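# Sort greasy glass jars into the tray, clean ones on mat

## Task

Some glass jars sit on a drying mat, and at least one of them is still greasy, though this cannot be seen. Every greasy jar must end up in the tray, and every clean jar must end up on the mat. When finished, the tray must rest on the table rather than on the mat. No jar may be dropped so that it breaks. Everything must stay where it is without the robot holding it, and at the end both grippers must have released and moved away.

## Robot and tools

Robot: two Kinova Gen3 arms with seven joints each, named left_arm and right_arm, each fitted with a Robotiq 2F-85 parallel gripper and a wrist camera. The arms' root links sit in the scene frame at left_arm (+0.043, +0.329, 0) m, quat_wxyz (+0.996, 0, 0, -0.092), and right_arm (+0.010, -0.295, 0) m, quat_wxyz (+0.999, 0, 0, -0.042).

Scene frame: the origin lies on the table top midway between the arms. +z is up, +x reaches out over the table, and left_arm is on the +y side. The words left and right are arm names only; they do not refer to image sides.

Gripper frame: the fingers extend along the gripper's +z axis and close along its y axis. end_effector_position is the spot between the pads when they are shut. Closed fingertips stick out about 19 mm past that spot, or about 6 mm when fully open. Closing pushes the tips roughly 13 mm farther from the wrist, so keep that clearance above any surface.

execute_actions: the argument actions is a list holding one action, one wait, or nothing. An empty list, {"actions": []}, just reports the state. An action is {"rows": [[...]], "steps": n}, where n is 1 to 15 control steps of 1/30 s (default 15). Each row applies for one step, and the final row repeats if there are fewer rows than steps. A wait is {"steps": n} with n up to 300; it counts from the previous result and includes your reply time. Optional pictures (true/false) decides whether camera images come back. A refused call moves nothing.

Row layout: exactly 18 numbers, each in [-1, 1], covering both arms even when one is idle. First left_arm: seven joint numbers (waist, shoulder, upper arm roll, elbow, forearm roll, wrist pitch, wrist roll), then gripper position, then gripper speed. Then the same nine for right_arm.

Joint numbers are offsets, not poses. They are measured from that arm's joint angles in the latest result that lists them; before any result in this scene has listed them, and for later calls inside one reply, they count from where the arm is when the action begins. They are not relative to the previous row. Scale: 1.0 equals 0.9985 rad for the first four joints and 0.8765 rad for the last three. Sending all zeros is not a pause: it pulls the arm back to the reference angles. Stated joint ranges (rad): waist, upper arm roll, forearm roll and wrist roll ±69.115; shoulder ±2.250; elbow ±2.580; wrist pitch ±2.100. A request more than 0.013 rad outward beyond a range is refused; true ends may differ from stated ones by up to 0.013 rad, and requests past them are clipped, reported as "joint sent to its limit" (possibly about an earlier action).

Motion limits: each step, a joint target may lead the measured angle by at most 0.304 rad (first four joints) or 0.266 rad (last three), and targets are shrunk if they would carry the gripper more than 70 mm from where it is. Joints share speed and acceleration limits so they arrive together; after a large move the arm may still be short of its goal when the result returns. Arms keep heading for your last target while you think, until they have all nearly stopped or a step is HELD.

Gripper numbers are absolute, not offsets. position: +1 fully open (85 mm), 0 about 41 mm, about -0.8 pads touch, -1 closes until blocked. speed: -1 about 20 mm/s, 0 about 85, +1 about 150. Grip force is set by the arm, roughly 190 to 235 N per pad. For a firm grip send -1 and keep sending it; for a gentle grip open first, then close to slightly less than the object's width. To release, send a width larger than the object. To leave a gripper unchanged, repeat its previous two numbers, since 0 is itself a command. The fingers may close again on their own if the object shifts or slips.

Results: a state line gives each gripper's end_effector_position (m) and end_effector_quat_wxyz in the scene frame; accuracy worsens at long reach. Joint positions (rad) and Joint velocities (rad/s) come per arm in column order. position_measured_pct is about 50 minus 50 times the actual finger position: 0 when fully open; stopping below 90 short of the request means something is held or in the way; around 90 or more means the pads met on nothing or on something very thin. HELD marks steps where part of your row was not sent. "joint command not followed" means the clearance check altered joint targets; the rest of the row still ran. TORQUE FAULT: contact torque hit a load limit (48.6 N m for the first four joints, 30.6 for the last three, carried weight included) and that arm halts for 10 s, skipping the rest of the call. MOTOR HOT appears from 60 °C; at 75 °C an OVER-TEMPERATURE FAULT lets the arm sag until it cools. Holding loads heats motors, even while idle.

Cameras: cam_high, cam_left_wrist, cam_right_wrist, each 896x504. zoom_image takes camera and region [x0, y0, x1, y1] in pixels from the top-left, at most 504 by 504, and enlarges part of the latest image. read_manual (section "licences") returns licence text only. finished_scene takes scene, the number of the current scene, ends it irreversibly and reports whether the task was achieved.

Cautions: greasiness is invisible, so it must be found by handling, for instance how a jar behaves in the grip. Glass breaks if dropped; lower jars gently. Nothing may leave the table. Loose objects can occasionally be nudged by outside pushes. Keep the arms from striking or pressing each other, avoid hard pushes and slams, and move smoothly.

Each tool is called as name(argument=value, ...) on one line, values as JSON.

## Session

execute_actions(actions=[])

Scene clock: 0.00 s of 7100.00 s.
left_arm: end_effector_position=(+0.3942, +0.4999, +0.2837) position_measured_pct=0.0 end_effector_quat_wxyz=(-0.125, +0.627, +0.750, +0.170) | right_arm: end_effector_position=(+0.3876, -0.4363, +0.3780) position_measured_pct=0.0 end_effector_quat_wxyz=(+0.166, +0.663, +0.724, +0.097)
Joint positions: left_arm=[-0.641  0.146  0.3    1.873 -0.522  1.09   0.255] | right_arm=[ 0.157 -0.063  0.084  1.756 -0.042  1.064  0.426]
Joint velocities: left_arm=[ 0.    -0.002 -0.     0.001  0.    -0.001  0.001] | right_arm=[-0.    -0.     0.     0.     0.001 -0.    -0.001]
Motor temperatures (°C, as the motors report them): left_arm=[34 33 28 32 39 37 40] | right_arm=[32 30 31 30 36 35 49]

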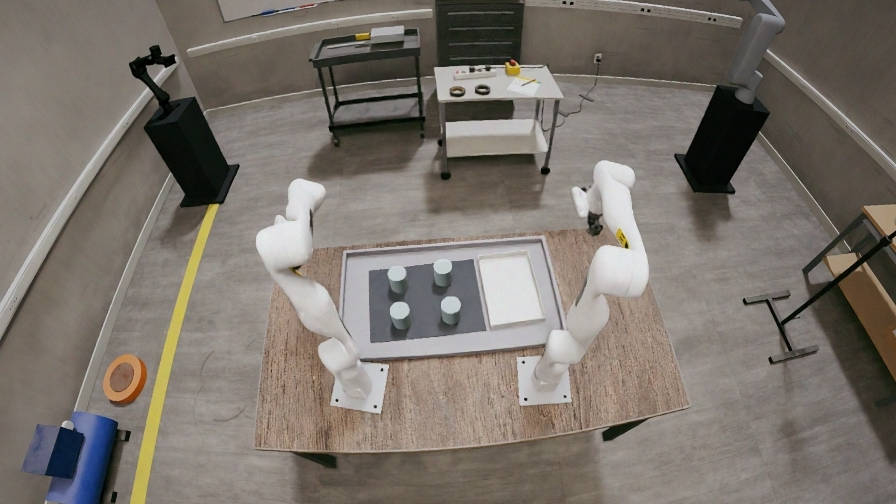

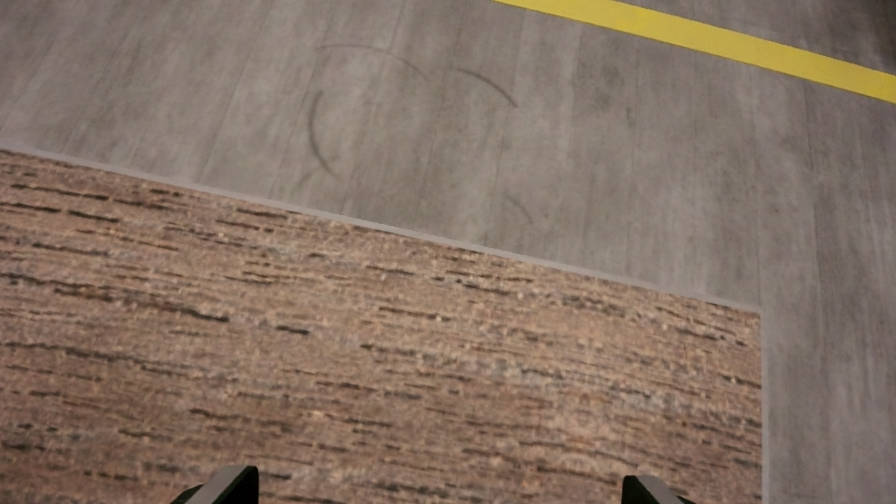

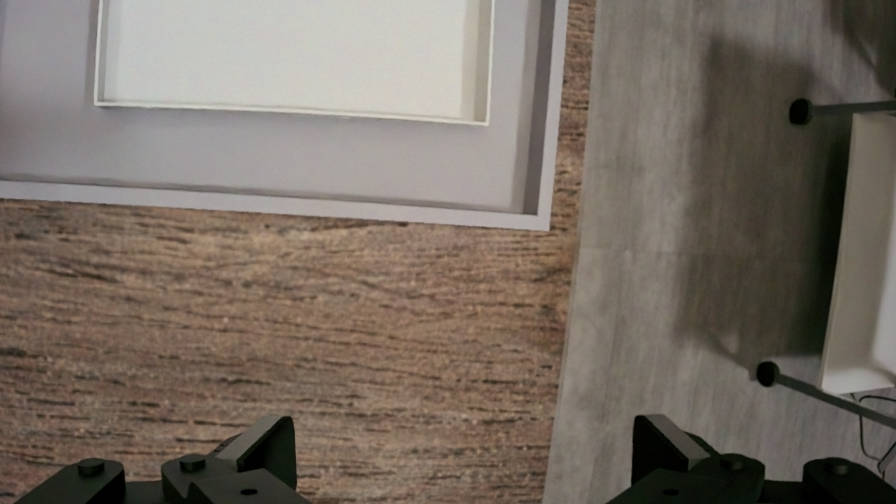

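execute_actions(actions=[{"rows":[[0.15,0,0,0,0,0,0,1,0,0,0,0,0,0,0,0,1,0]],"steps":8}], pictures=false)

execute_actions(actions=[{"rows":[[1,0.159,-0.3,-0.367,0.596,0.274,0.47,1,0,0,0,0,0,0,0,0,1,0]],"steps":15}], pictures=false)

execute_actions(actions=[{"steps":32}])

Scene clock: 5.30 s of 7100.00 s.
left_arm: end_effector_position=(+0.4132, +0.4540, +0.2837) position_measured_pct=0.0 end_effector_quat_wxyz=(-0.114, +0.673, +0.709, +0.177) | right_arm: end_effector_position=(+0.3876, -0.4363, +0.3780) position_measured_pct=0.0 end_effector_quat_wxyz=(+0.166, +0.663, +0.724, +0.097)
Joint positions: left_arm=[-0.516  0.146  0.301  1.873 -0.521  1.09   0.255] | right_arm=[ 0.157 -0.063  0.084  1.756 -0.042  1.064  0.426]
Joint velocities: left_arm=[ 0.39  -0.003  0.022 -0.001  0.006 -0.002 -0.001] | right_arm=[ 0.     0.     0.    -0.     0.001 -0.    -0.001]
Motor temperatures (°C, as the motors report them): left_arm=[34 33 28 32 39 37 40] | right_arm=[32 30 31 30 36 35 49]
Steps of this call (steps 1 to 90: nothing new was sent; then 2.03 s passed at rest; steps 91 to 98: all 8 steps of this action). Readings (joint positions | what the end effector reports):
91: left_arm=[-0.639 0.146 0.300 1.873 -0.522 1.090 0.255] | right_arm=[0.157 -0.063 0.084 1.756 -0.042 1.064 0.426] | left_arm position_measured_pct=0.0 | right_arm position_measured_pct=0.0
92: left_arm=[-0.632 0.146 0.299 1.873 -0.522 1.090 0.255] | right_arm=[0.157 -0.063 0.084 1.756 -0.042 1.064 0.426] | left_arm position_measured_pct=0.0 | right_arm position_measured_pct=0.0
94: left_arm=[-0.601 0.146 0.298 1.873 -0.523 1.091 0.255] | right_arm=[0.157 -0.063 0.084 1.756 -0.042 1.064 0.426] | left_arm position_measured_pct=0.0 | right_arm position_measured_pct=0.0
98: the state above

Scene clock: 5.80 s of 7100.00 s.
left_arm: end_effector_position=(+0.4580, +0.2910, +0.2935) position_measured_pct=0.0 end_effector_quat_wxyz=(-0.038, +0.587, +0.804, +0.080) | right_arm: end_effector_position=(+0.3876, -0.4363, +0.3780) position_measured_pct=0.0 end_effector_quat_wxyz=(+0.166, +0.663, +0.724, +0.097)
Joint positions: left_arm=[-0.068  0.272  0.062  1.591 -0.203  1.282  0.544] | right_arm=[ 0.157 -0.063  0.084  1.756 -0.042  1.064  0.426]
Joint velocities: left_arm=[ 0.868  0.103 -0.203 -0.288  0.693  0.16   0.417] | right_arm=[ 0.     0.001 -0.     0.     0.     0.001  0.   ]
Motor temperatures (°C, as the motors report them): left_arm=[34 33 28 32 39 37 40] | right_arm=[32 30 31 30 36 35 49]
Steps of this call (steps 1 to 15: all 15 steps of this action). Readings (joint positions | what the end effector reports):
1: left_arm=[-0.502 0.147 0.301 1.872 -0.521 1.091 0.256] | right_arm=[0.157 -0.063 0.084 1.756 -0.042 1.064 0.426] | left_arm position_measured_pct=0.0 | right_arm position_measured_pct=0.0
2: left_arm=[-0.482 0.151 0.295 1.867 -0.518 1.096 0.259] | right_arm=[0.157 -0.063 0.084 1.756 -0.042 1.064 0.426] | left_arm position_measured_pct=0.0 | right_arm position_measured_pct=0.0
4: left_arm=[-0.427 0.168 0.269 1.841 -0.496 1.118 0.281] | right_arm=[0.157 -0.063 0.084 1.756 -0.042 1.064 0.426] | left_arm position_measured_pct=0.0 | right_arm position_measured_pct=0.0
8: left_arm=[-0.280 0.225 0.163 1.725 -0.393 1.204 0.384] | right_arm=[0.157 -0.063 0.084 1.756 -0.042 1.064 0.426] | left_arm position_measured_pct=0.0 | right_arm position_measured_pct=0.0
15: the state above

Scene clock: 6.87 s of 7100.00 s.
left_arm: end_effector_position=(+0.3659, +0.0411, +0.3001) position_measured_pct=0.0 end_effector_quat_wxyz=(+0.000, +0.708, +0.706, -0.001) | right_arm: end_effector_position=(+0.3876, -0.4363, +0.3780) position_measured_pct=0.0 end_effector_quat_wxyz=(+0.166, +0.663, +0.724, +0.097)
Joint positions: left_arm=[0.482 0.305 0.002 1.506 0.001 1.33  0.667] | right_arm=[ 0.157 -0.063  0.084  1.756 -0.042  1.064  0.426]
Joint velocities: left_arm=[ 0.003 -0.    -0.001  0.    -0.     0.    -0.001] | right_arm=[-0.    -0.    -0.     0.    -0.    -0.001  0.001]
Motor temperatures (°C, as the motors report them): left_arm=[34 33 28 32 39 37 40] | right_arm=[32 30 31 30 36 35 49]
Steps of this call (steps 1 to 32: the robot went on to your last target). Readings (joint positions | what the end effector reports):
1: left_arm=[-0.039 0.275 0.055 1.582 -0.181 1.287 0.557] | right_arm=[0.157 -0.063 0.084 1.756 -0.042 1.064 0.426] | left_arm position_measured_pct=0.0 | right_arm position_measured_pct=0.0
2: left_arm=[-0.010 0.278 0.050 1.574 -0.161 1.292 0.569] | right_arm=[0.157 -0.063 0.084 1.756 -0.042 1.064 0.426] | left_arm position_measured_pct=0.0 | right_arm position_measured_pct=0.0
4: left_arm=[0.050 0.284 0.040 1.560 -0.127 1.299 0.590] | right_arm=[0.157 -0.063 0.084 1.756 -0.042 1.064 0.426] | left_arm position_measured_pct=0.0 | right_arm position_measured_pct=0.0
8: left_arm=[0.173 0.292 0.025 1.539 -0.078 1.311 0.619] | right_arm=[0.157 -0.063 0.084 1.756 -0.042 1.064 0.426] | left_arm position_measured_pct=0.0 | right_arm position_measured_pct=0.0
32: the state above

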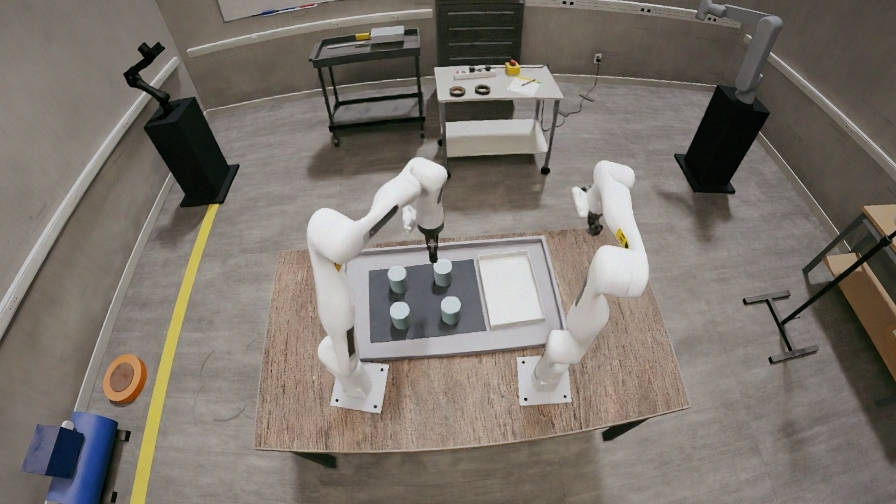

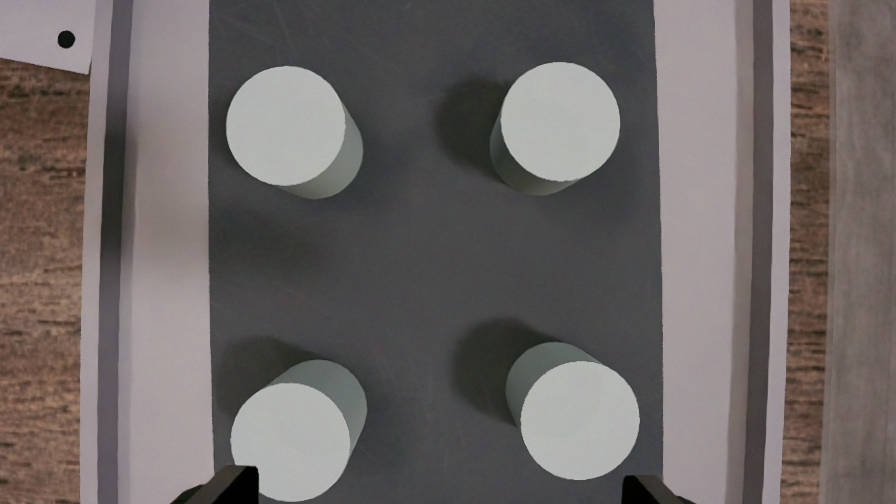

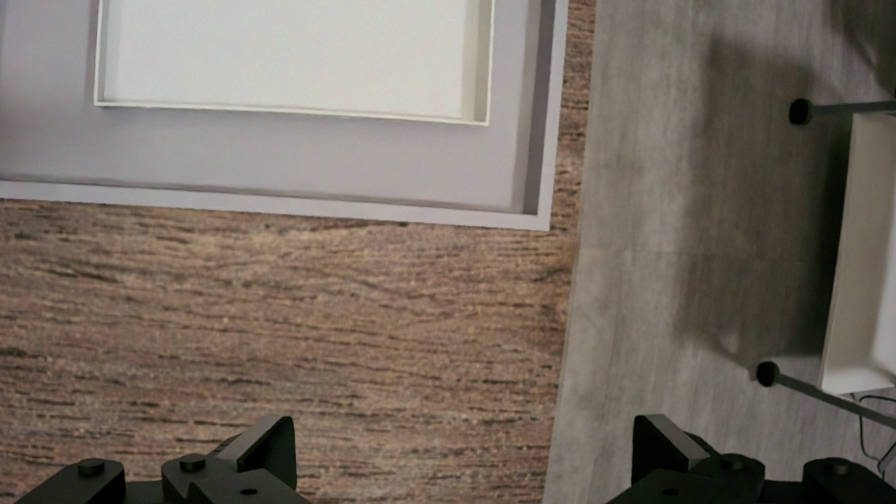

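execute_actions(actions=[{"rows":[[-0.043,0.332,-0.002,0.045,0,-0.429,-0.05,1,0,0,0,0,0,0,0,0,1,0]],"steps":15}], pictures=false)

execute_actions(actions=[{"steps":12}])

Scene clock: 10.33 s of 7100.00 s.
left_arm: end_effector_position=(+0.4358, +0.0131, +0.1409) position_measured_pct=0.0 end_effector_quat_wxyz=(+0.000, +0.707, +0.707, -0.000) | right_arm: end_effector_position=(+0.3876, -0.4363, +0.3780) position_measured_pct=0.0 end_effector_quat_wxyz=(+0.166, +0.663, +0.724, +0.097)
Joint positions: left_arm=[ 0.442  0.616 -0.     1.549  0.001  0.976  0.626] | right_arm=[ 0.157 -0.063  0.084  1.756 -0.042  1.064  0.426]
Joint velocities: left_arm=[-0.047  0.36  -0.007  0.066 -0.001 -0.531 -0.054] | right_arm=[-0.    -0.     0.    -0.     0.001 -0.     0.001]
Motor temperatures (°C, as the motors report them): left_arm=[34 33 28 32 39 37 40] | right_arm=[32 30 31 30 36 35 49]
Steps of this call (steps 1 to 15: the robot went on to your last target; steps 16 to 89: nothing new was sent; steps 90 to 104: all 15 steps of this action). Readings (joint positions | what the end effector reports):
90: left_arm=[0.483 0.306 0.002 1.506 0.001 1.329 0.667] | right_arm=[0.157 -0.063 0.084 1.756 -0.042 1.064 0.426] | left_arm position_measured_pct=0.0 | right_arm position_measured_pct=0.0
91: left_arm=[0.482 0.313 0.002 1.506 0.001 1.325 0.666] | right_arm=[0.157 -0.063 0.084 1.756 -0.042 1.064 0.426] | left_arm position_measured_pct=0.0 | right_arm position_measured_pct=0.0
93: left_arm=[0.477 0.342 0.002 1.510 0.002 1.302 0.663] | right_arm=[0.157 -0.063 0.084 1.756 -0.042 1.064 0.426] | left_arm position_measured_pct=0.0 | right_arm position_measured_pct=0.0
97: left_arm=[0.464 0.449 0.001 1.524 0.001 1.201 0.648] | right_arm=[0.157 -0.063 0.084 1.756 -0.042 1.064 0.426] | left_arm position_measured_pct=0.0 | right_arm position_measured_pct=0.0
104: the state above

Scene clock: 10.73 s of 7100.00 s.
left_arm: end_effector_position=(+0.4391, +0.0122, +0.1303) position_measured_pct=0.0 end_effector_quat_wxyz=(+0.000, +0.707, +0.707, -0.000) | right_arm: end_effector_position=(+0.3876, -0.4363, +0.3780) position_measured_pct=0.0 end_effector_quat_wxyz=(+0.166, +0.663, +0.724, +0.097)
Joint positions: left_arm=[ 0.44   0.636 -0.     1.551  0.001  0.954  0.623] | right_arm=[ 0.157 -0.063  0.084  1.756 -0.042  1.064  0.426]
Joint velocities: left_arm=[-0.     0.005  0.001 -0.001  0.    -0.001 -0.001] | right_arm=[-0.    -0.    -0.    -0.     0.     0.001  0.001]
Motor temperatures (°C, as the motors report them): left_arm=[34 33 28 32 39 37 40] | right_arm=[32 30 31 30 36 35 49]
Steps of this call (steps 1 to 12: the robot went on to your last target). Readings (joint positions | what the end effector reports):
1: left_arm=[0.441 0.625 -0.001 1.551 0.001 0.962 0.624] | right_arm=[0.157 -0.063 0.084 1.756 -0.042 1.064 0.426] | left_arm position_measured_pct=0.0 | right_arm position_measured_pct=0.0
2: left_arm=[0.440 0.629 -0.001 1.552 0.001 0.956 0.623] | right_arm=[0.157 -0.063 0.084 1.756 -0.042 1.064 0.426] | left_arm position_measured_pct=0.0 | right_arm position_measured_pct=0.0
4: left_arm=[0.440 0.632 -0.000 1.551 0.001 0.954 0.623] | right_arm=[0.157 -0.063 0.084 1.756 -0.042 1.064 0.426] | left_arm position_measured_pct=0.0 | right_arm position_measured_pct=0.0
8: left_arm=[0.440 0.635 -0.000 1.551 0.001 0.954 0.623] | right_arm=[0.157 -0.063 0.084 1.756 -0.042 1.064 0.426] | left_arm position_measured_pct=0.0 | right_arm position_measured_pct=0.0
12: the state above

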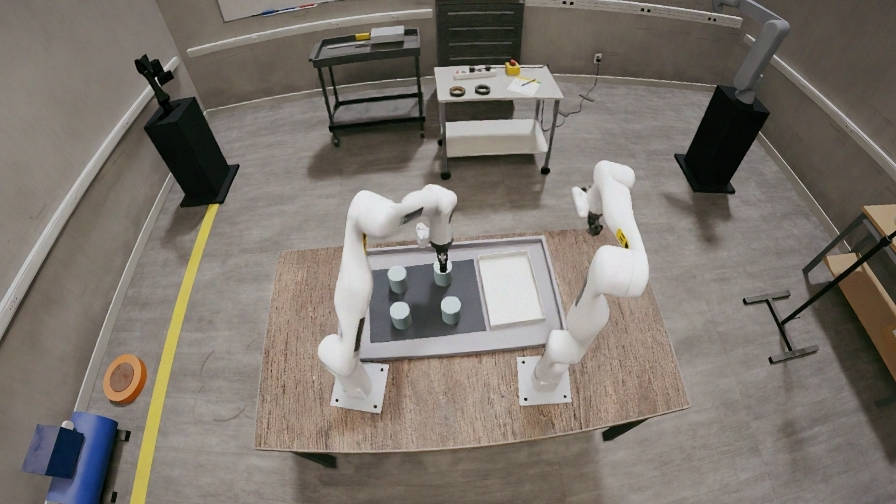

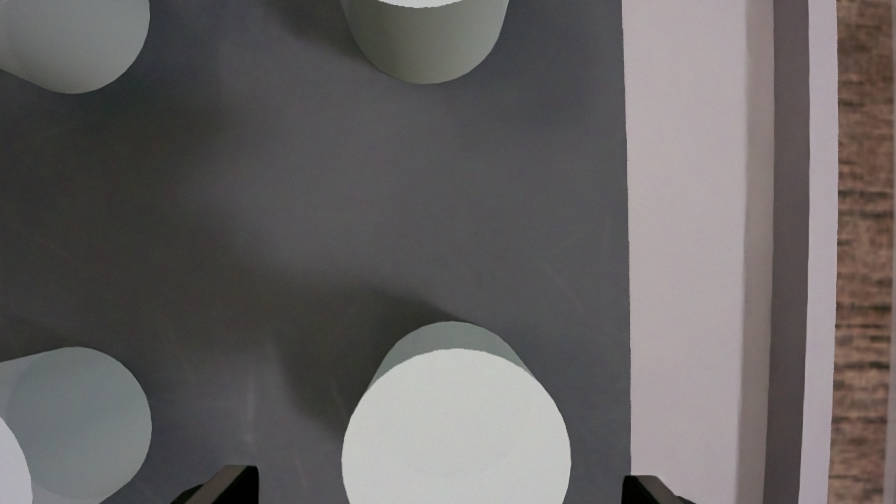

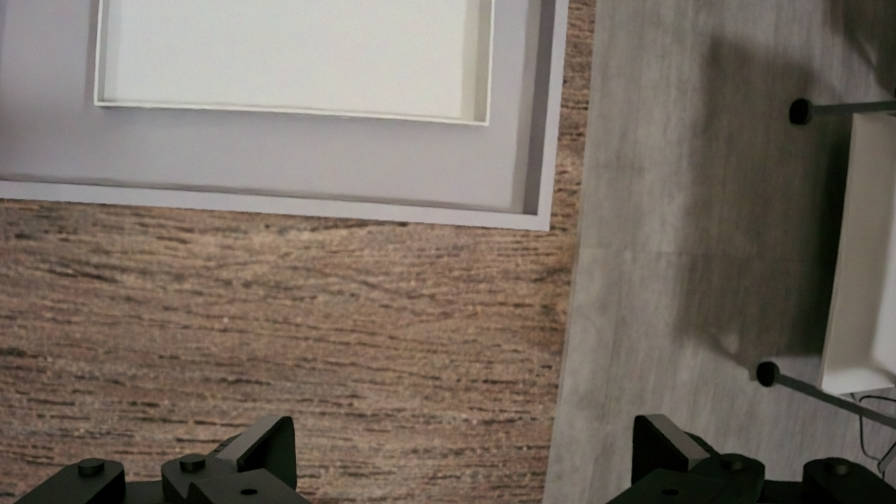

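execute_actions(actions=[{"rows":[[-0.007,0.069,0,0.031,0,-0.112,0,1,0,0,0,0,0,0,0,0,1,0]],"steps":13}])

execute_actions(actions=[{"rows":[[0.008,-0.009,0,0.02,0,-0.012,0,1,0,0,0,0,0,0,0,0,1,0],[0.008,-0.009,0,0.02,0,-0.012,0,1,0,0,0,0,0,0,0,0,1,0],[0.009,-0.011,0,0.024,0,-0.015,0,1,0,0,0,0,0,0,0,0,1,0],[0.011,-0.013,0,0.027,0,-0.017,0,1,0,0,0,0,0,0,0,0,1,0],[0.0125,-0.015,0,0.031,0,-0.019,0,1,0,0,0,0,0,0,0,0,1,0],[0.014,-0.0165,0,0.035,0,-0.0215,0,1,0,0,0,0,0,0,0,0,1,0],[0.0155,-0.018,0,0.039,0,-0.024,0,1,0,0,0,0,0,0,0,0,1,0],[0.017,-0.02,0,0.043,0,-0.026,0,1,0,0,0,0,0,0,0,0,1,0],[0.019,-0.022,0,0.047,0,-0.029,0,1,0,0,0,0,0,0,0,0,1,0],[0.02,-0.024,0,0.051,0,-0.031,0,1,0,0,0,0,0,0,0,0,1,0],[0.022,-0.026,0,0.055,0,-0.034,0,1,0,0,0,0,0,0,0,0,1,0]],"steps":14}])

Scene clock: 18.73 s of 7100.00 s.
left_arm: end_effector_position=(+0.4437, +0.0132, +0.0880) position_measured_pct=0.0 end_effector_quat_wxyz=(-0.000, +0.705, +0.709, -0.001) | right_arm: end_effector_position=(+0.3876, -0.4363, +0.3780) position_measured_pct=0.0 end_effector_quat_wxyz=(+0.166, +0.663, +0.724, +0.097)
Joint positions: left_arm=[ 0.433  0.704 -0.     1.582  0.001  0.856  0.623] | right_arm=[ 0.157 -0.063  0.084  1.756 -0.042  1.064  0.426]
Joint velocities: left_arm=[ 0.001  0.008  0.001  0.    -0.    -0.001  0.001] | right_arm=[ 0.    -0.     0.    -0.    -0.001  0.001 -0.001]
Motor temperatures (°C, as the motors report them): left_arm=[34 34 28 32 39 37 40] | right_arm=[32 30 31 30 36 35 49]
Steps of this call (steps 1 to 30: the robot went on to your last target; steps 31 to 90: nothing new was sent; then 4.57 s passed at rest; steps 91 to 103: all 13 steps of this action). Readings (joint positions | what the end effector reports):
91: left_arm=[0.439 0.638 -0.000 1.551 0.001 0.953 0.623] | right_arm=[0.157 -0.063 0.084 1.756 -0.042 1.064 0.426] | left_arm position_measured_pct=0.0 | right_arm position_measured_pct=0.0
92: left_arm=[0.439 0.644 0.000 1.553 0.001 0.945 0.623] | right_arm=[0.157 -0.063 0.084 1.756 -0.042 1.064 0.426] | left_arm position_measured_pct=0.0 | right_arm position_measured_pct=0.0
94: left_arm=[0.436 0.672 0.000 1.564 0.001 0.907 0.623] | right_arm=[0.157 -0.063 0.084 1.756 -0.042 1.064 0.426] | left_arm position_measured_pct=0.0 | right_arm position_measured_pct=0.0
98: left_arm=[0.433 0.702 -0.000 1.583 0.001 0.857 0.623] | right_arm=[0.157 -0.063 0.084 1.756 -0.042 1.064 0.426] | left_arm position_measured_pct=0.0 | right_arm position_measured_pct=0.0
103: the state above

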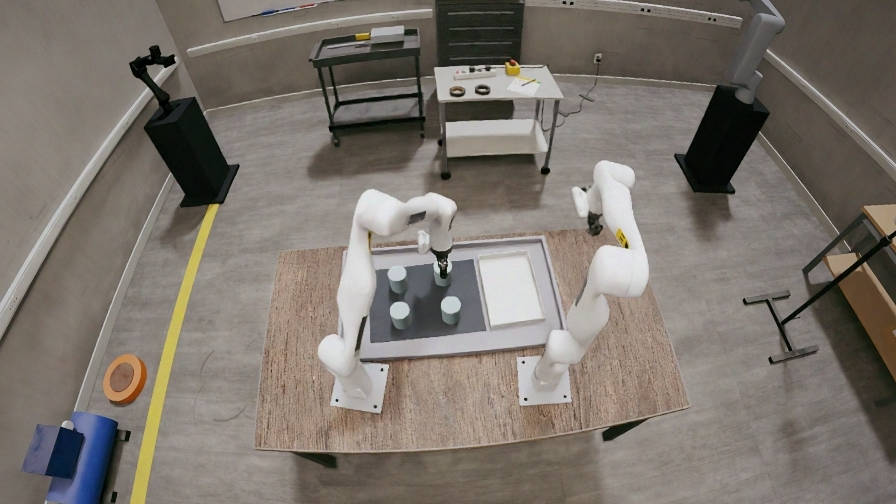

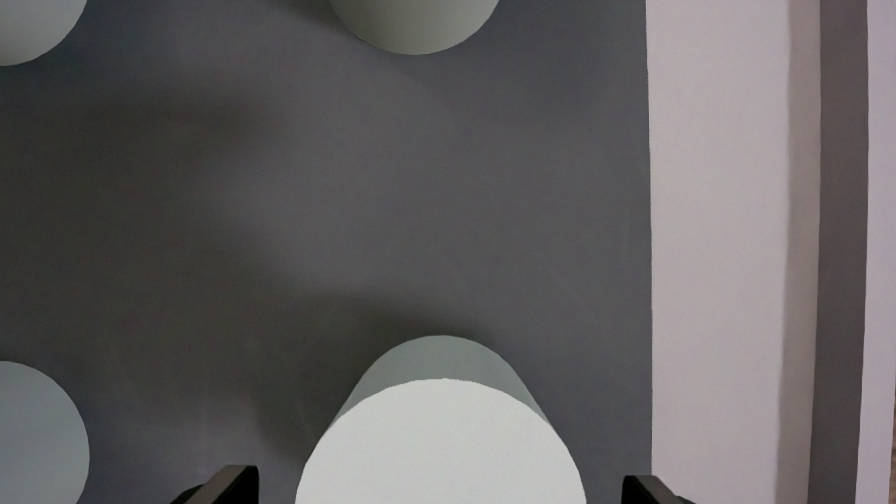

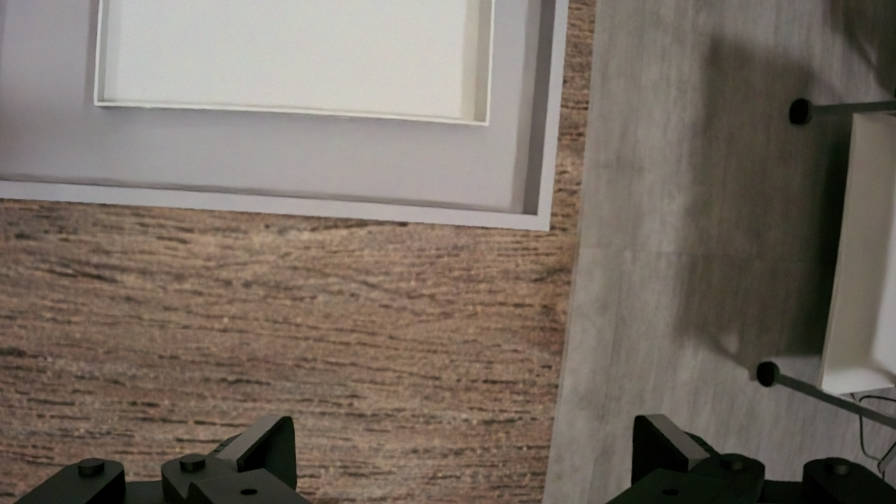

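Scene clock: 19.20 s of 7100.00 s.
left_arm: end_effector_position=(+0.4253, +0.0131, +0.0879) position_measured_pct=0.0 end_effector_quat_wxyz=(+0.000, +0.712, +0.702, -0.001) | right_arm: end_effector_position=(+0.3876, -0.4363, +0.3780) position_measured_pct=0.0 end_effector_quat_wxyz=(+0.166, +0.663, +0.724, +0.097)
Joint positions: left_arm=[0.454 0.679 0.    1.637 0.001 0.826 0.623] | right_arm=[ 0.157 -0.063  0.084  1.756 -0.042  1.064  0.426]
Joint velocities: left_arm=[ 0.002 -0.004 -0.004  0.007 -0.002 -0.008 -0.   ] | right_arm=[ 0.    -0.    -0.    -0.    -0.    -0.001  0.001]
Motor temperatures (°C, as the motors report them): left_arm=[34 34 28 32 39 37 40] | right_arm=[32 30 31 30 36 35 49]
Steps of this call (steps 1 to 14: all 14 steps of this action). Readings (joint positions | what the end effector reports):
1: left_arm=[0.433 0.704 -0.000 1.583 0.001 0.855 0.623] | right_arm=[0.157 -0.063 0.084 1.756 -0.042 1.064 0.426] | left_arm position_measured_pct=0.0 | right_arm position_measured_pct=0.0
2: left_arm=[0.436 0.700 -0.001 1.589 0.001 0.852 0.623] | right_arm=[0.157 -0.063 0.084 1.756 -0.042 1.064 0.426] | left_arm position_measured_pct=0.0 | right_arm position_measured_pct=0.0
4: left_arm=[0.441 0.693 -0.000 1.603 0.001 0.845 0.623] | right_arm=[0.157 -0.063 0.084 1.756 -0.042 1.064 0.426] | left_arm position_measured_pct=0.0 | right_arm position_measured_pct=0.0
8: left_arm=[0.447 0.687 -0.000 1.619 0.001 0.835 0.623] | right_arm=[0.157 -0.063 0.084 1.756 -0.042 1.064 0.426] | left_arm position_measured_pct=0.0 | right_arm position_measured_pct=0.0
14: the state above

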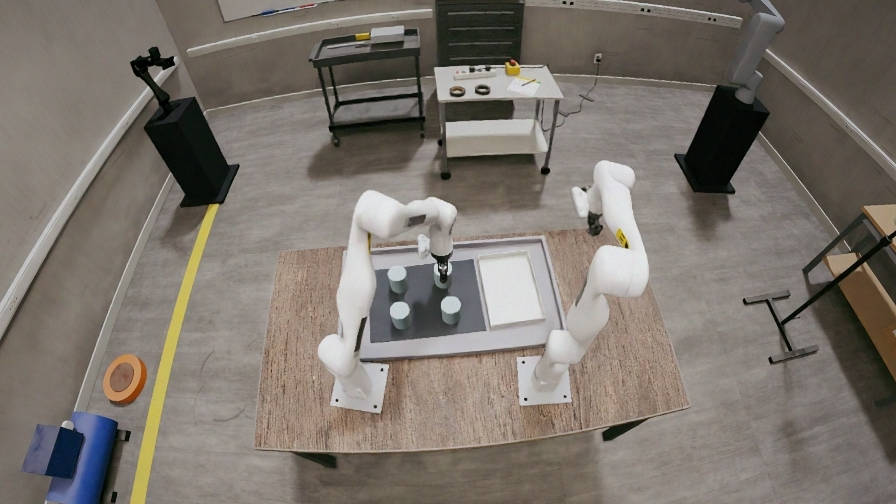

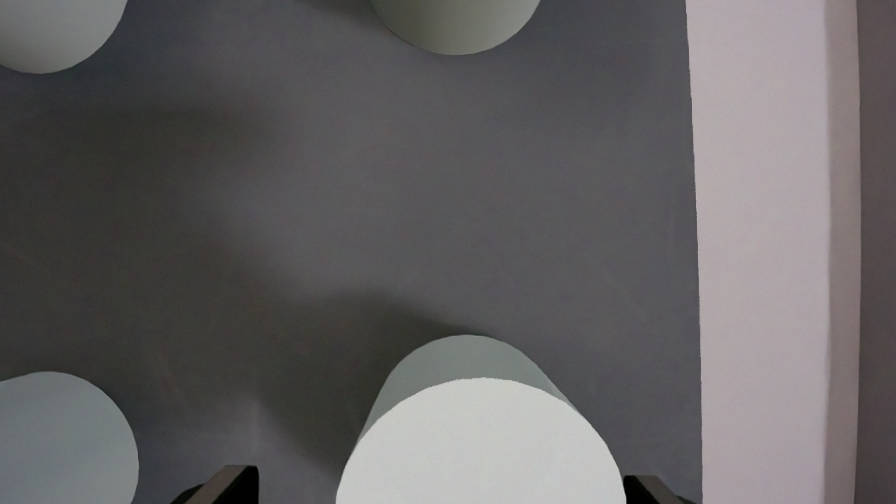

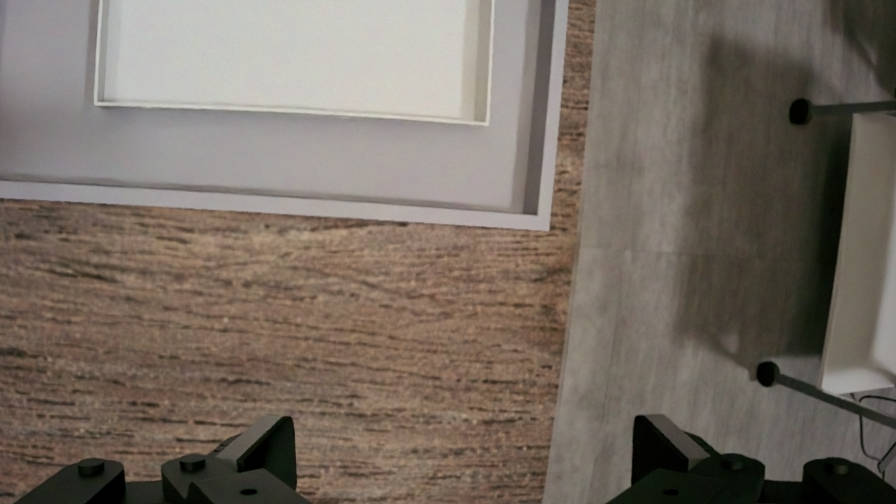

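execute_actions(actions=[{"rows":[[-0.011,0.013,0,-0.028,0,0.017,0,1,0,0,0,0,0,0,0,0,1,0],[-0.011,0.013,0,-0.028,0,0.017,0,1,0,0,0,0,0,0,0,0,1,0],[-0.011,0.013,0,-0.028,0,0.017,0,1,0,0,0,0,0,0,0,0,1,0],[-0.011,0.049,0,-0.008,0,-0.047,0,1,0,0,0,0,0,0,0,0,1,0],[-0.011,0.049,0,-0.008,0,-0.047,0,1,0,0,0,0,0,0,0,0,1,0],[-0.011,0.049,0,-0.008,0,-0.047,0,1,0,0,0,0,0,0,0,0,1,0],[-0.011,0.049,0,-0.008,0,-0.047,0,0.64,0,0,0,0,0,0,0,0,1,0]],"steps":15}], pictures=false)

execute_actions(actions=[{"rows":[[0,0,0,0,0,0,0,0.48,-0.8,0,0,0,0,0,0,0,1,0]],"steps":13}], pictures=false)

Scene clock: 25.80 s of 7100.00 s.
left_arm: end_effector_position=(+0.4344, +0.0132, +0.0655) position_measured_pct=16.7 end_effector_quat_wxyz=(+0.000, +0.709, +0.706, -0.001) | right_arm: end_effector_position=(+0.3876, -0.4363, +0.3780) position_measured_pct=0.0 end_effector_quat_wxyz=(+0.166, +0.663, +0.724, +0.097)
Joint positions: left_arm=[0.443 0.727 0.    1.629 0.001 0.785 0.623] | right_arm=[ 0.157 -0.063  0.084  1.756 -0.042  1.064  0.426]
Joint velocities: left_arm=[-0.     0.005  0.     0.    -0.    -0.002 -0.001] | right_arm=[ 0.    -0.     0.    -0.    -0.001 -0.     0.001]
Motor temperatures (°C, as the motors report them): left_arm=[34 34 28 32 39 37 40] | right_arm=[32 30 31 30 36 35 49]
Steps of this call (steps 1 to 15: the robot went on to your last target; steps 16 to 90: nothing new was sent; then 3.10 s passed at rest; steps 91 to 105: all 15 steps of this action). Readings (joint positions | what the end effector reports):
91: left_arm=[0.454 0.679 0.000 1.636 0.001 0.826 0.623] | right_arm=[0.157 -0.063 0.084 1.756 -0.042 1.064 0.426] | left_arm position_measured_pct=0.0 | right_arm position_measured_pct=0.0
92: left_arm=[0.451 0.682 0.001 1.631 0.002 0.829 0.623] | right_arm=[0.157 -0.063 0.084 1.756 -0.042 1.064 0.426] | left_arm position_measured_pct=0.0 | right_arm position_measured_pct=0.0
94: left_arm=[0.444 0.693 0.000 1.613 0.001 0.838 0.623] | right_arm=[0.157 -0.063 0.084 1.756 -0.042 1.064 0.426] | left_arm position_measured_pct=0.0 | right_arm position_measured_pct=0.0
98: left_arm=[0.443 0.725 0.000 1.626 0.001 0.790 0.623] | right_arm=[0.157 -0.063 0.084 1.756 -0.042 1.064 0.426] | left_arm position_measured_pct=0.4 | right_arm position_measured_pct=0.0
105: the state above

Scene clock: 26.23 s of 7100.00 s.
left_arm: end_effector_position=(+0.4345, +0.0132, +0.0658) position_measured_pct=23.4 end_effector_quat_wxyz=(+0.001, +0.709, +0.706, -0.001) | right_arm: end_effector_position=(+0.3876, -0.4363, +0.3780) position_measured_pct=0.0 end_effector_quat_wxyz=(+0.166, +0.663, +0.724, +0.097)
Joint positions: left_arm=[0.443 0.727 0.    1.629 0.001 0.785 0.623] | right_arm=[ 0.157 -0.063  0.084  1.756 -0.042  1.064  0.426]
Joint velocities: left_arm=[ 0.002 -0.001  0.001  0.001 -0.     0.001  0.001] | right_arm=[-0.    -0.    -0.     0.     0.001 -0.001 -0.001]
Motor temperatures (°C, as the motors report them): left_arm=[34 34 28 32 39 37 40] | right_arm=[32 30 31 30 36 35 49]
Steps of this call (steps 1 to 13: all 13 steps of this action). Readings (joint positions | what the end effector reports):
1: left_arm=[0.443 0.727 0.000 1.629 0.001 0.785 0.623] | right_arm=[0.157 -0.063 0.084 1.756 -0.042 1.064 0.426] | left_arm position_measured_pct=17.5 | right_arm position_measured_pct=0.0
2: left_arm=[0.443 0.727 0.000 1.629 0.001 0.785 0.623] | right_arm=[0.157 -0.063 0.084 1.756 -0.042 1.064 0.426] | left_arm position_measured_pct=17.9 | right_arm position_measured_pct=0.0
4: left_arm=[0.443 0.727 0.000 1.629 0.001 0.785 0.623] | right_arm=[0.157 -0.063 0.084 1.756 -0.042 1.064 0.426] | left_arm position_measured_pct=19.8 | right_arm position_measured_pct=0.0
8: left_arm=[0.443 0.727 0.000 1.628 0.001 0.785 0.623] | right_arm=[0.157 -0.063 0.084 1.756 -0.042 1.064 0.426] | left_arm position_measured_pct=23.4 | right_arm position_measured_pct=0.0
13: the state above

execute_actions(actions=[{"rows":[[0,-0.074,0,-0.044,0,0.135,0,0.48,-0.8,0,0,0,0,0,0,0,1,0]],"steps":12}], pictures=false)

execute_actions(actions=[{"rows":[[0.106,0.126,0,-0.268,0,0.16,0.12,0.48,-0.8,0,0,0,0,0,0,0,1,0],[0.106,0.126,0,-0.268,0,0.16,0.12,0.48,-0.8,0,0,0,0,0,0,0,1,0],[0.106,0.126,0,-0.268,0,0.16,0.12,0.48,-0.8,0,0,0,0,0,0,0,1,0],[0.106,0.126,0,-0.268,0,0.16,0.12,0.48,-0.8,0,0,0,0,0,0,0,1,0],[0.106,0.126,0,-0.268,0,0.16,0.12,0.48,-0.8,0,0,0,0,0,0,0,1,0],[0.106,0.126,0,-0.268,0,0.16,0.12,0.48,-0.8,0,0,0,0,0,0,0,1,0],[0.106,0.126,0,-0.268,0,0.16,0.12,0.48,-0.8,0,0,0,0,0,0,0,1,0],[0.158,0.19,0,-0.402,0,0.24,0.18,0.48,-0.8,0,0,0,0,0,0,0,1,0],[0.158,0.19,0,-0.402,0,0.24,0.18,0.48,-0.8,0,0,0,0,0,0,0,1,0],[0.158,0.19,0,-0.402,0,0.24,0.18,0.48,-0.8,0,0,0,0,0,0,0,1,0],[0.158,0.19,0,-0.402,0,0.24,0.18,0.48,-0.8,0,0,0,0,0,0,0,1,0],[0.211,0.253,0,-0.536,0,0.32,0.24,0.48,-0.8,0,0,0,0,0,0,0,1,0],[0.211,0.253,0,-0.536,0,0.32,0.24,0.48,-0.8,0,0,0,0,0,0,0,1,0],[0.211,0.253,0,-0.536,0,0.32,0.24,0.48,-0.8,0,0,0,0,0,0,0,1,0],[0.264,0.316,0,-0.67,0,0.4,0.3,0.48,-0.8,0,0,0,0,0,0,0,1,0]],"steps":15}], pictures=false)

execute_actions(actions=[{"steps":17}])

Scene clock: 33.07 s of 7100.00 s.
left_arm: end_effector_position=(+0.4346, +0.0130, +0.1126) position_measured_pct=23.4 end_effector_quat_wxyz=(-0.000, +0.709, +0.706, -0.001) | right_arm: end_effector_position=(+0.3876, -0.4363, +0.3780) position_measured_pct=0.0 end_effector_quat_wxyz=(+0.166, +0.663, +0.724, +0.097)
Joint positions: left_arm=[0.443 0.654 0.    1.585 0.001 0.903 0.623] | right_arm=[ 0.157 -0.063  0.084  1.756 -0.042  1.064  0.426]
Joint velocities: left_arm=[ 0.002 -0.01  -0.001  0.001 -0.     0.001  0.   ] | right_arm=[-0.    -0.001  0.     0.     0.001  0.001  0.002]
Motor temperatures (°C, as the motors report them): left_arm=[34 34 28 32 39 37 40] | right_arm=[32 30 31 30 36 35 49]
Steps of this call (steps 1 to 15: the robot went on to your last target; steps 16 to 90: nothing new was sent; then 3.43 s passed at rest; steps 91 to 102: all 12 steps of this action). Readings (joint positions | what the end effector reports):
91: left_arm=[0.443 0.726 0.000 1.628 0.001 0.786 0.623] | right_arm=[0.157 -0.063 0.084 1.756 -0.042 1.064 0.426] | left_arm position_measured_pct=23.4 | right_arm position_measured_pct=0.0
92: left_arm=[0.443 0.720 0.000 1.626 0.001 0.795 0.623] | right_arm=[0.157 -0.063 0.084 1.756 -0.042 1.064 0.426] | left_arm position_measured_pct=23.4 | right_arm position_measured_pct=0.0
94: left_arm=[0.443 0.692 0.000 1.611 0.001 0.837 0.623] | right_arm=[0.157 -0.063 0.084 1.756 -0.042 1.064 0.426] | left_arm position_measured_pct=23.4 | right_arm position_measured_pct=0.0
98: left_arm=[0.443 0.656 0.000 1.584 0.001 0.901 0.623] | right_arm=[0.157 -0.063 0.084 1.756 -0.042 1.064 0.426] | left_arm position_measured_pct=23.4 | right_arm position_measured_pct=0.0
102: the state above

Scene clock: 33.57 s of 7100.00 s.
left_arm: end_effector_position=(+0.4462, -0.1183, +0.1143) position_measured_pct=23.4 end_effector_quat_wxyz=(+0.000, +0.709, +0.706, -0.001) | right_arm: end_effector_position=(+0.3876, -0.4363, +0.3780) position_measured_pct=0.0 end_effector_quat_wxyz=(+0.166, +0.663, +0.724, +0.097)
Joint positions: left_arm=[ 0.61   0.856 -0.     1.16   0.001  1.126  0.79 ] | right_arm=[ 0.157 -0.063  0.084  1.756 -0.042  1.064  0.426]
Joint velocities: left_arm=[ 0.459  0.541  0.001 -1.162 -0.001  0.616  0.453] | right_arm=[ 0.     0.     0.     0.001  0.001 -0.002  0.   ]
Motor temperatures (°C, as the motors report them): left_arm=[34 34 28 32 39 37 40] | right_arm=[32 30 31 30 36 35 49]
Steps of this call (steps 1 to 15: all 15 steps of this action). Readings (joint positions | what the end effector reports):
1: left_arm=[0.444 0.655 0.000 1.584 0.001 0.904 0.624] | right_arm=[0.157 -0.063 0.084 1.756 -0.042 1.064 0.426] | left_arm position_measured_pct=23.4 | right_arm position_measured_pct=0.0
2: left_arm=[0.446 0.658 -0.000 1.578 0.001 0.907 0.626] | right_arm=[0.157 -0.063 0.084 1.756 -0.042 1.064 0.426] | left_arm position_measured_pct=23.4 | right_arm position_measured_pct=0.0
4: left_arm=[0.458 0.672 -0.001 1.551 0.001 0.921 0.636] | right_arm=[0.157 -0.063 0.084 1.756 -0.042 1.064 0.426] | left_arm position_measured_pct=23.4 | right_arm position_measured_pct=0.0
8: left_arm=[0.506 0.731 -0.001 1.431 0.001 0.984 0.683] | right_arm=[0.157 -0.063 0.084 1.756 -0.042 1.064 0.426] | left_arm position_measured_pct=23.4 | right_arm position_measured_pct=0.0
15: the state above

Scene clock: 34.13 s of 7100.00 s.
left_arm: end_effector_position=(+0.4293, -0.1903, +0.1145) position_measured_pct=23.4 end_effector_quat_wxyz=(+0.001, +0.709, +0.705, -0.001) | right_arm: end_effector_position=(+0.3876, -0.4363, +0.3780) position_measured_pct=0.0 end_effector_quat_wxyz=(+0.166, +0.663, +0.724, +0.097)
Joint positions: left_arm=[0.706 0.969 0.    0.916 0.001 1.254 0.886] | right_arm=[ 0.157 -0.063  0.084  1.756 -0.042  1.064  0.426]
Joint velocities: left_arm=[ 0.003  0.008  0.001 -0.     0.     0.001 -0.001] | right_arm=[ 0.     0.     0.     0.    -0.001 -0.001  0.   ]
Motor temperatures (°C, as the motors report them): left_arm=[34 34 28 32 39 37 40] | right_arm=[32 30 31 30 36 35 49]
Steps of this call (steps 1 to 17: the robot went on to your last target). Readings (joint positions | what the end effector reports):
1: left_arm=[0.626 0.874 -0.000 1.119 0.001 1.147 0.806] | right_arm=[0.157 -0.063 0.084 1.756 -0.042 1.064 0.426] | left_arm position_measured_pct=23.4 | right_arm position_measured_pct=0.0
2: left_arm=[0.642 0.894 -0.000 1.079 0.001 1.168 0.822] | right_arm=[0.157 -0.063 0.084 1.756 -0.042 1.064 0.426] | left_arm position_measured_pct=23.4 | right_arm position_measured_pct=0.0
4: left_arm=[0.670 0.926 0.001 1.007 0.002 1.206 0.851] | right_arm=[0.157 -0.063 0.084 1.756 -0.042 1.064 0.426] | left_arm position_measured_pct=23.4 | right_arm position_measured_pct=0.0
8: left_arm=[0.702 0.961 0.002 0.926 0.002 1.249 0.883] | right_arm=[0.157 -0.063 0.084 1.756 -0.042 1.064 0.426] | left_arm position_measured_pct=23.4 | right_arm position_measured_pct=0.0
17: the state above

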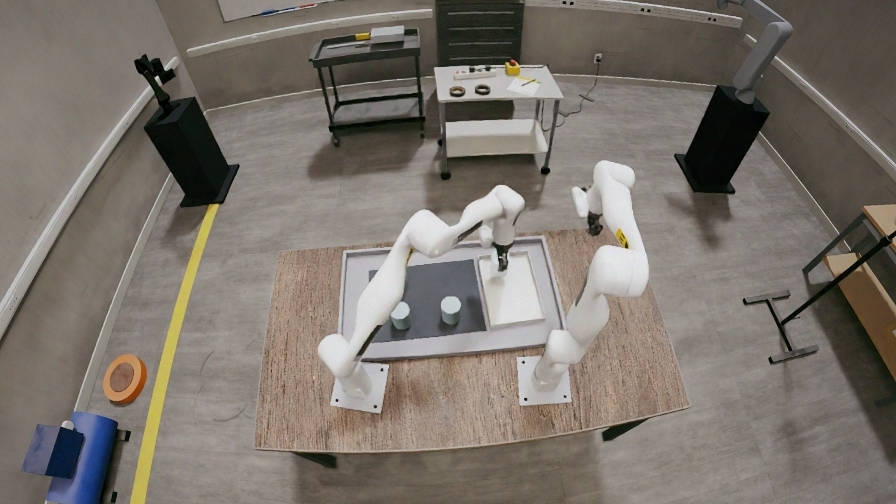

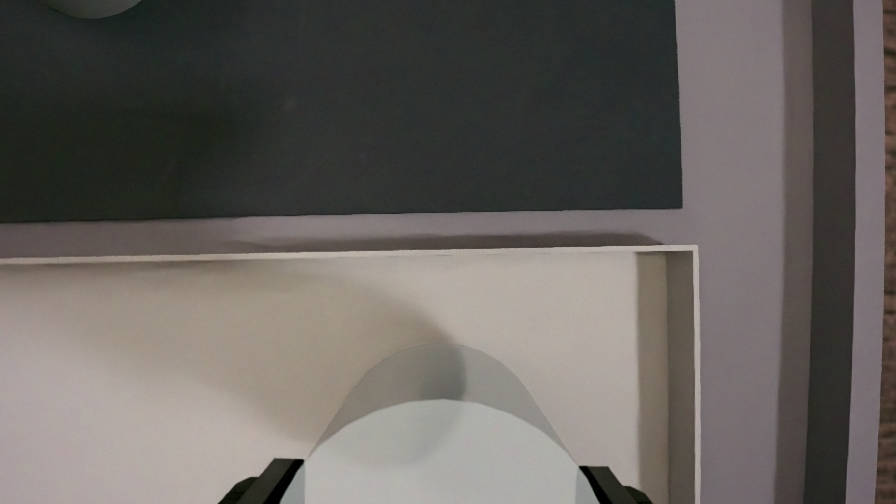

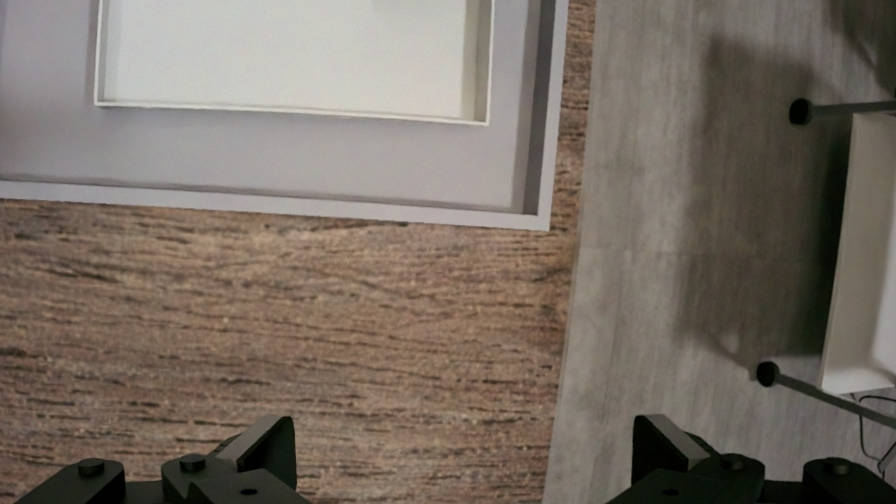

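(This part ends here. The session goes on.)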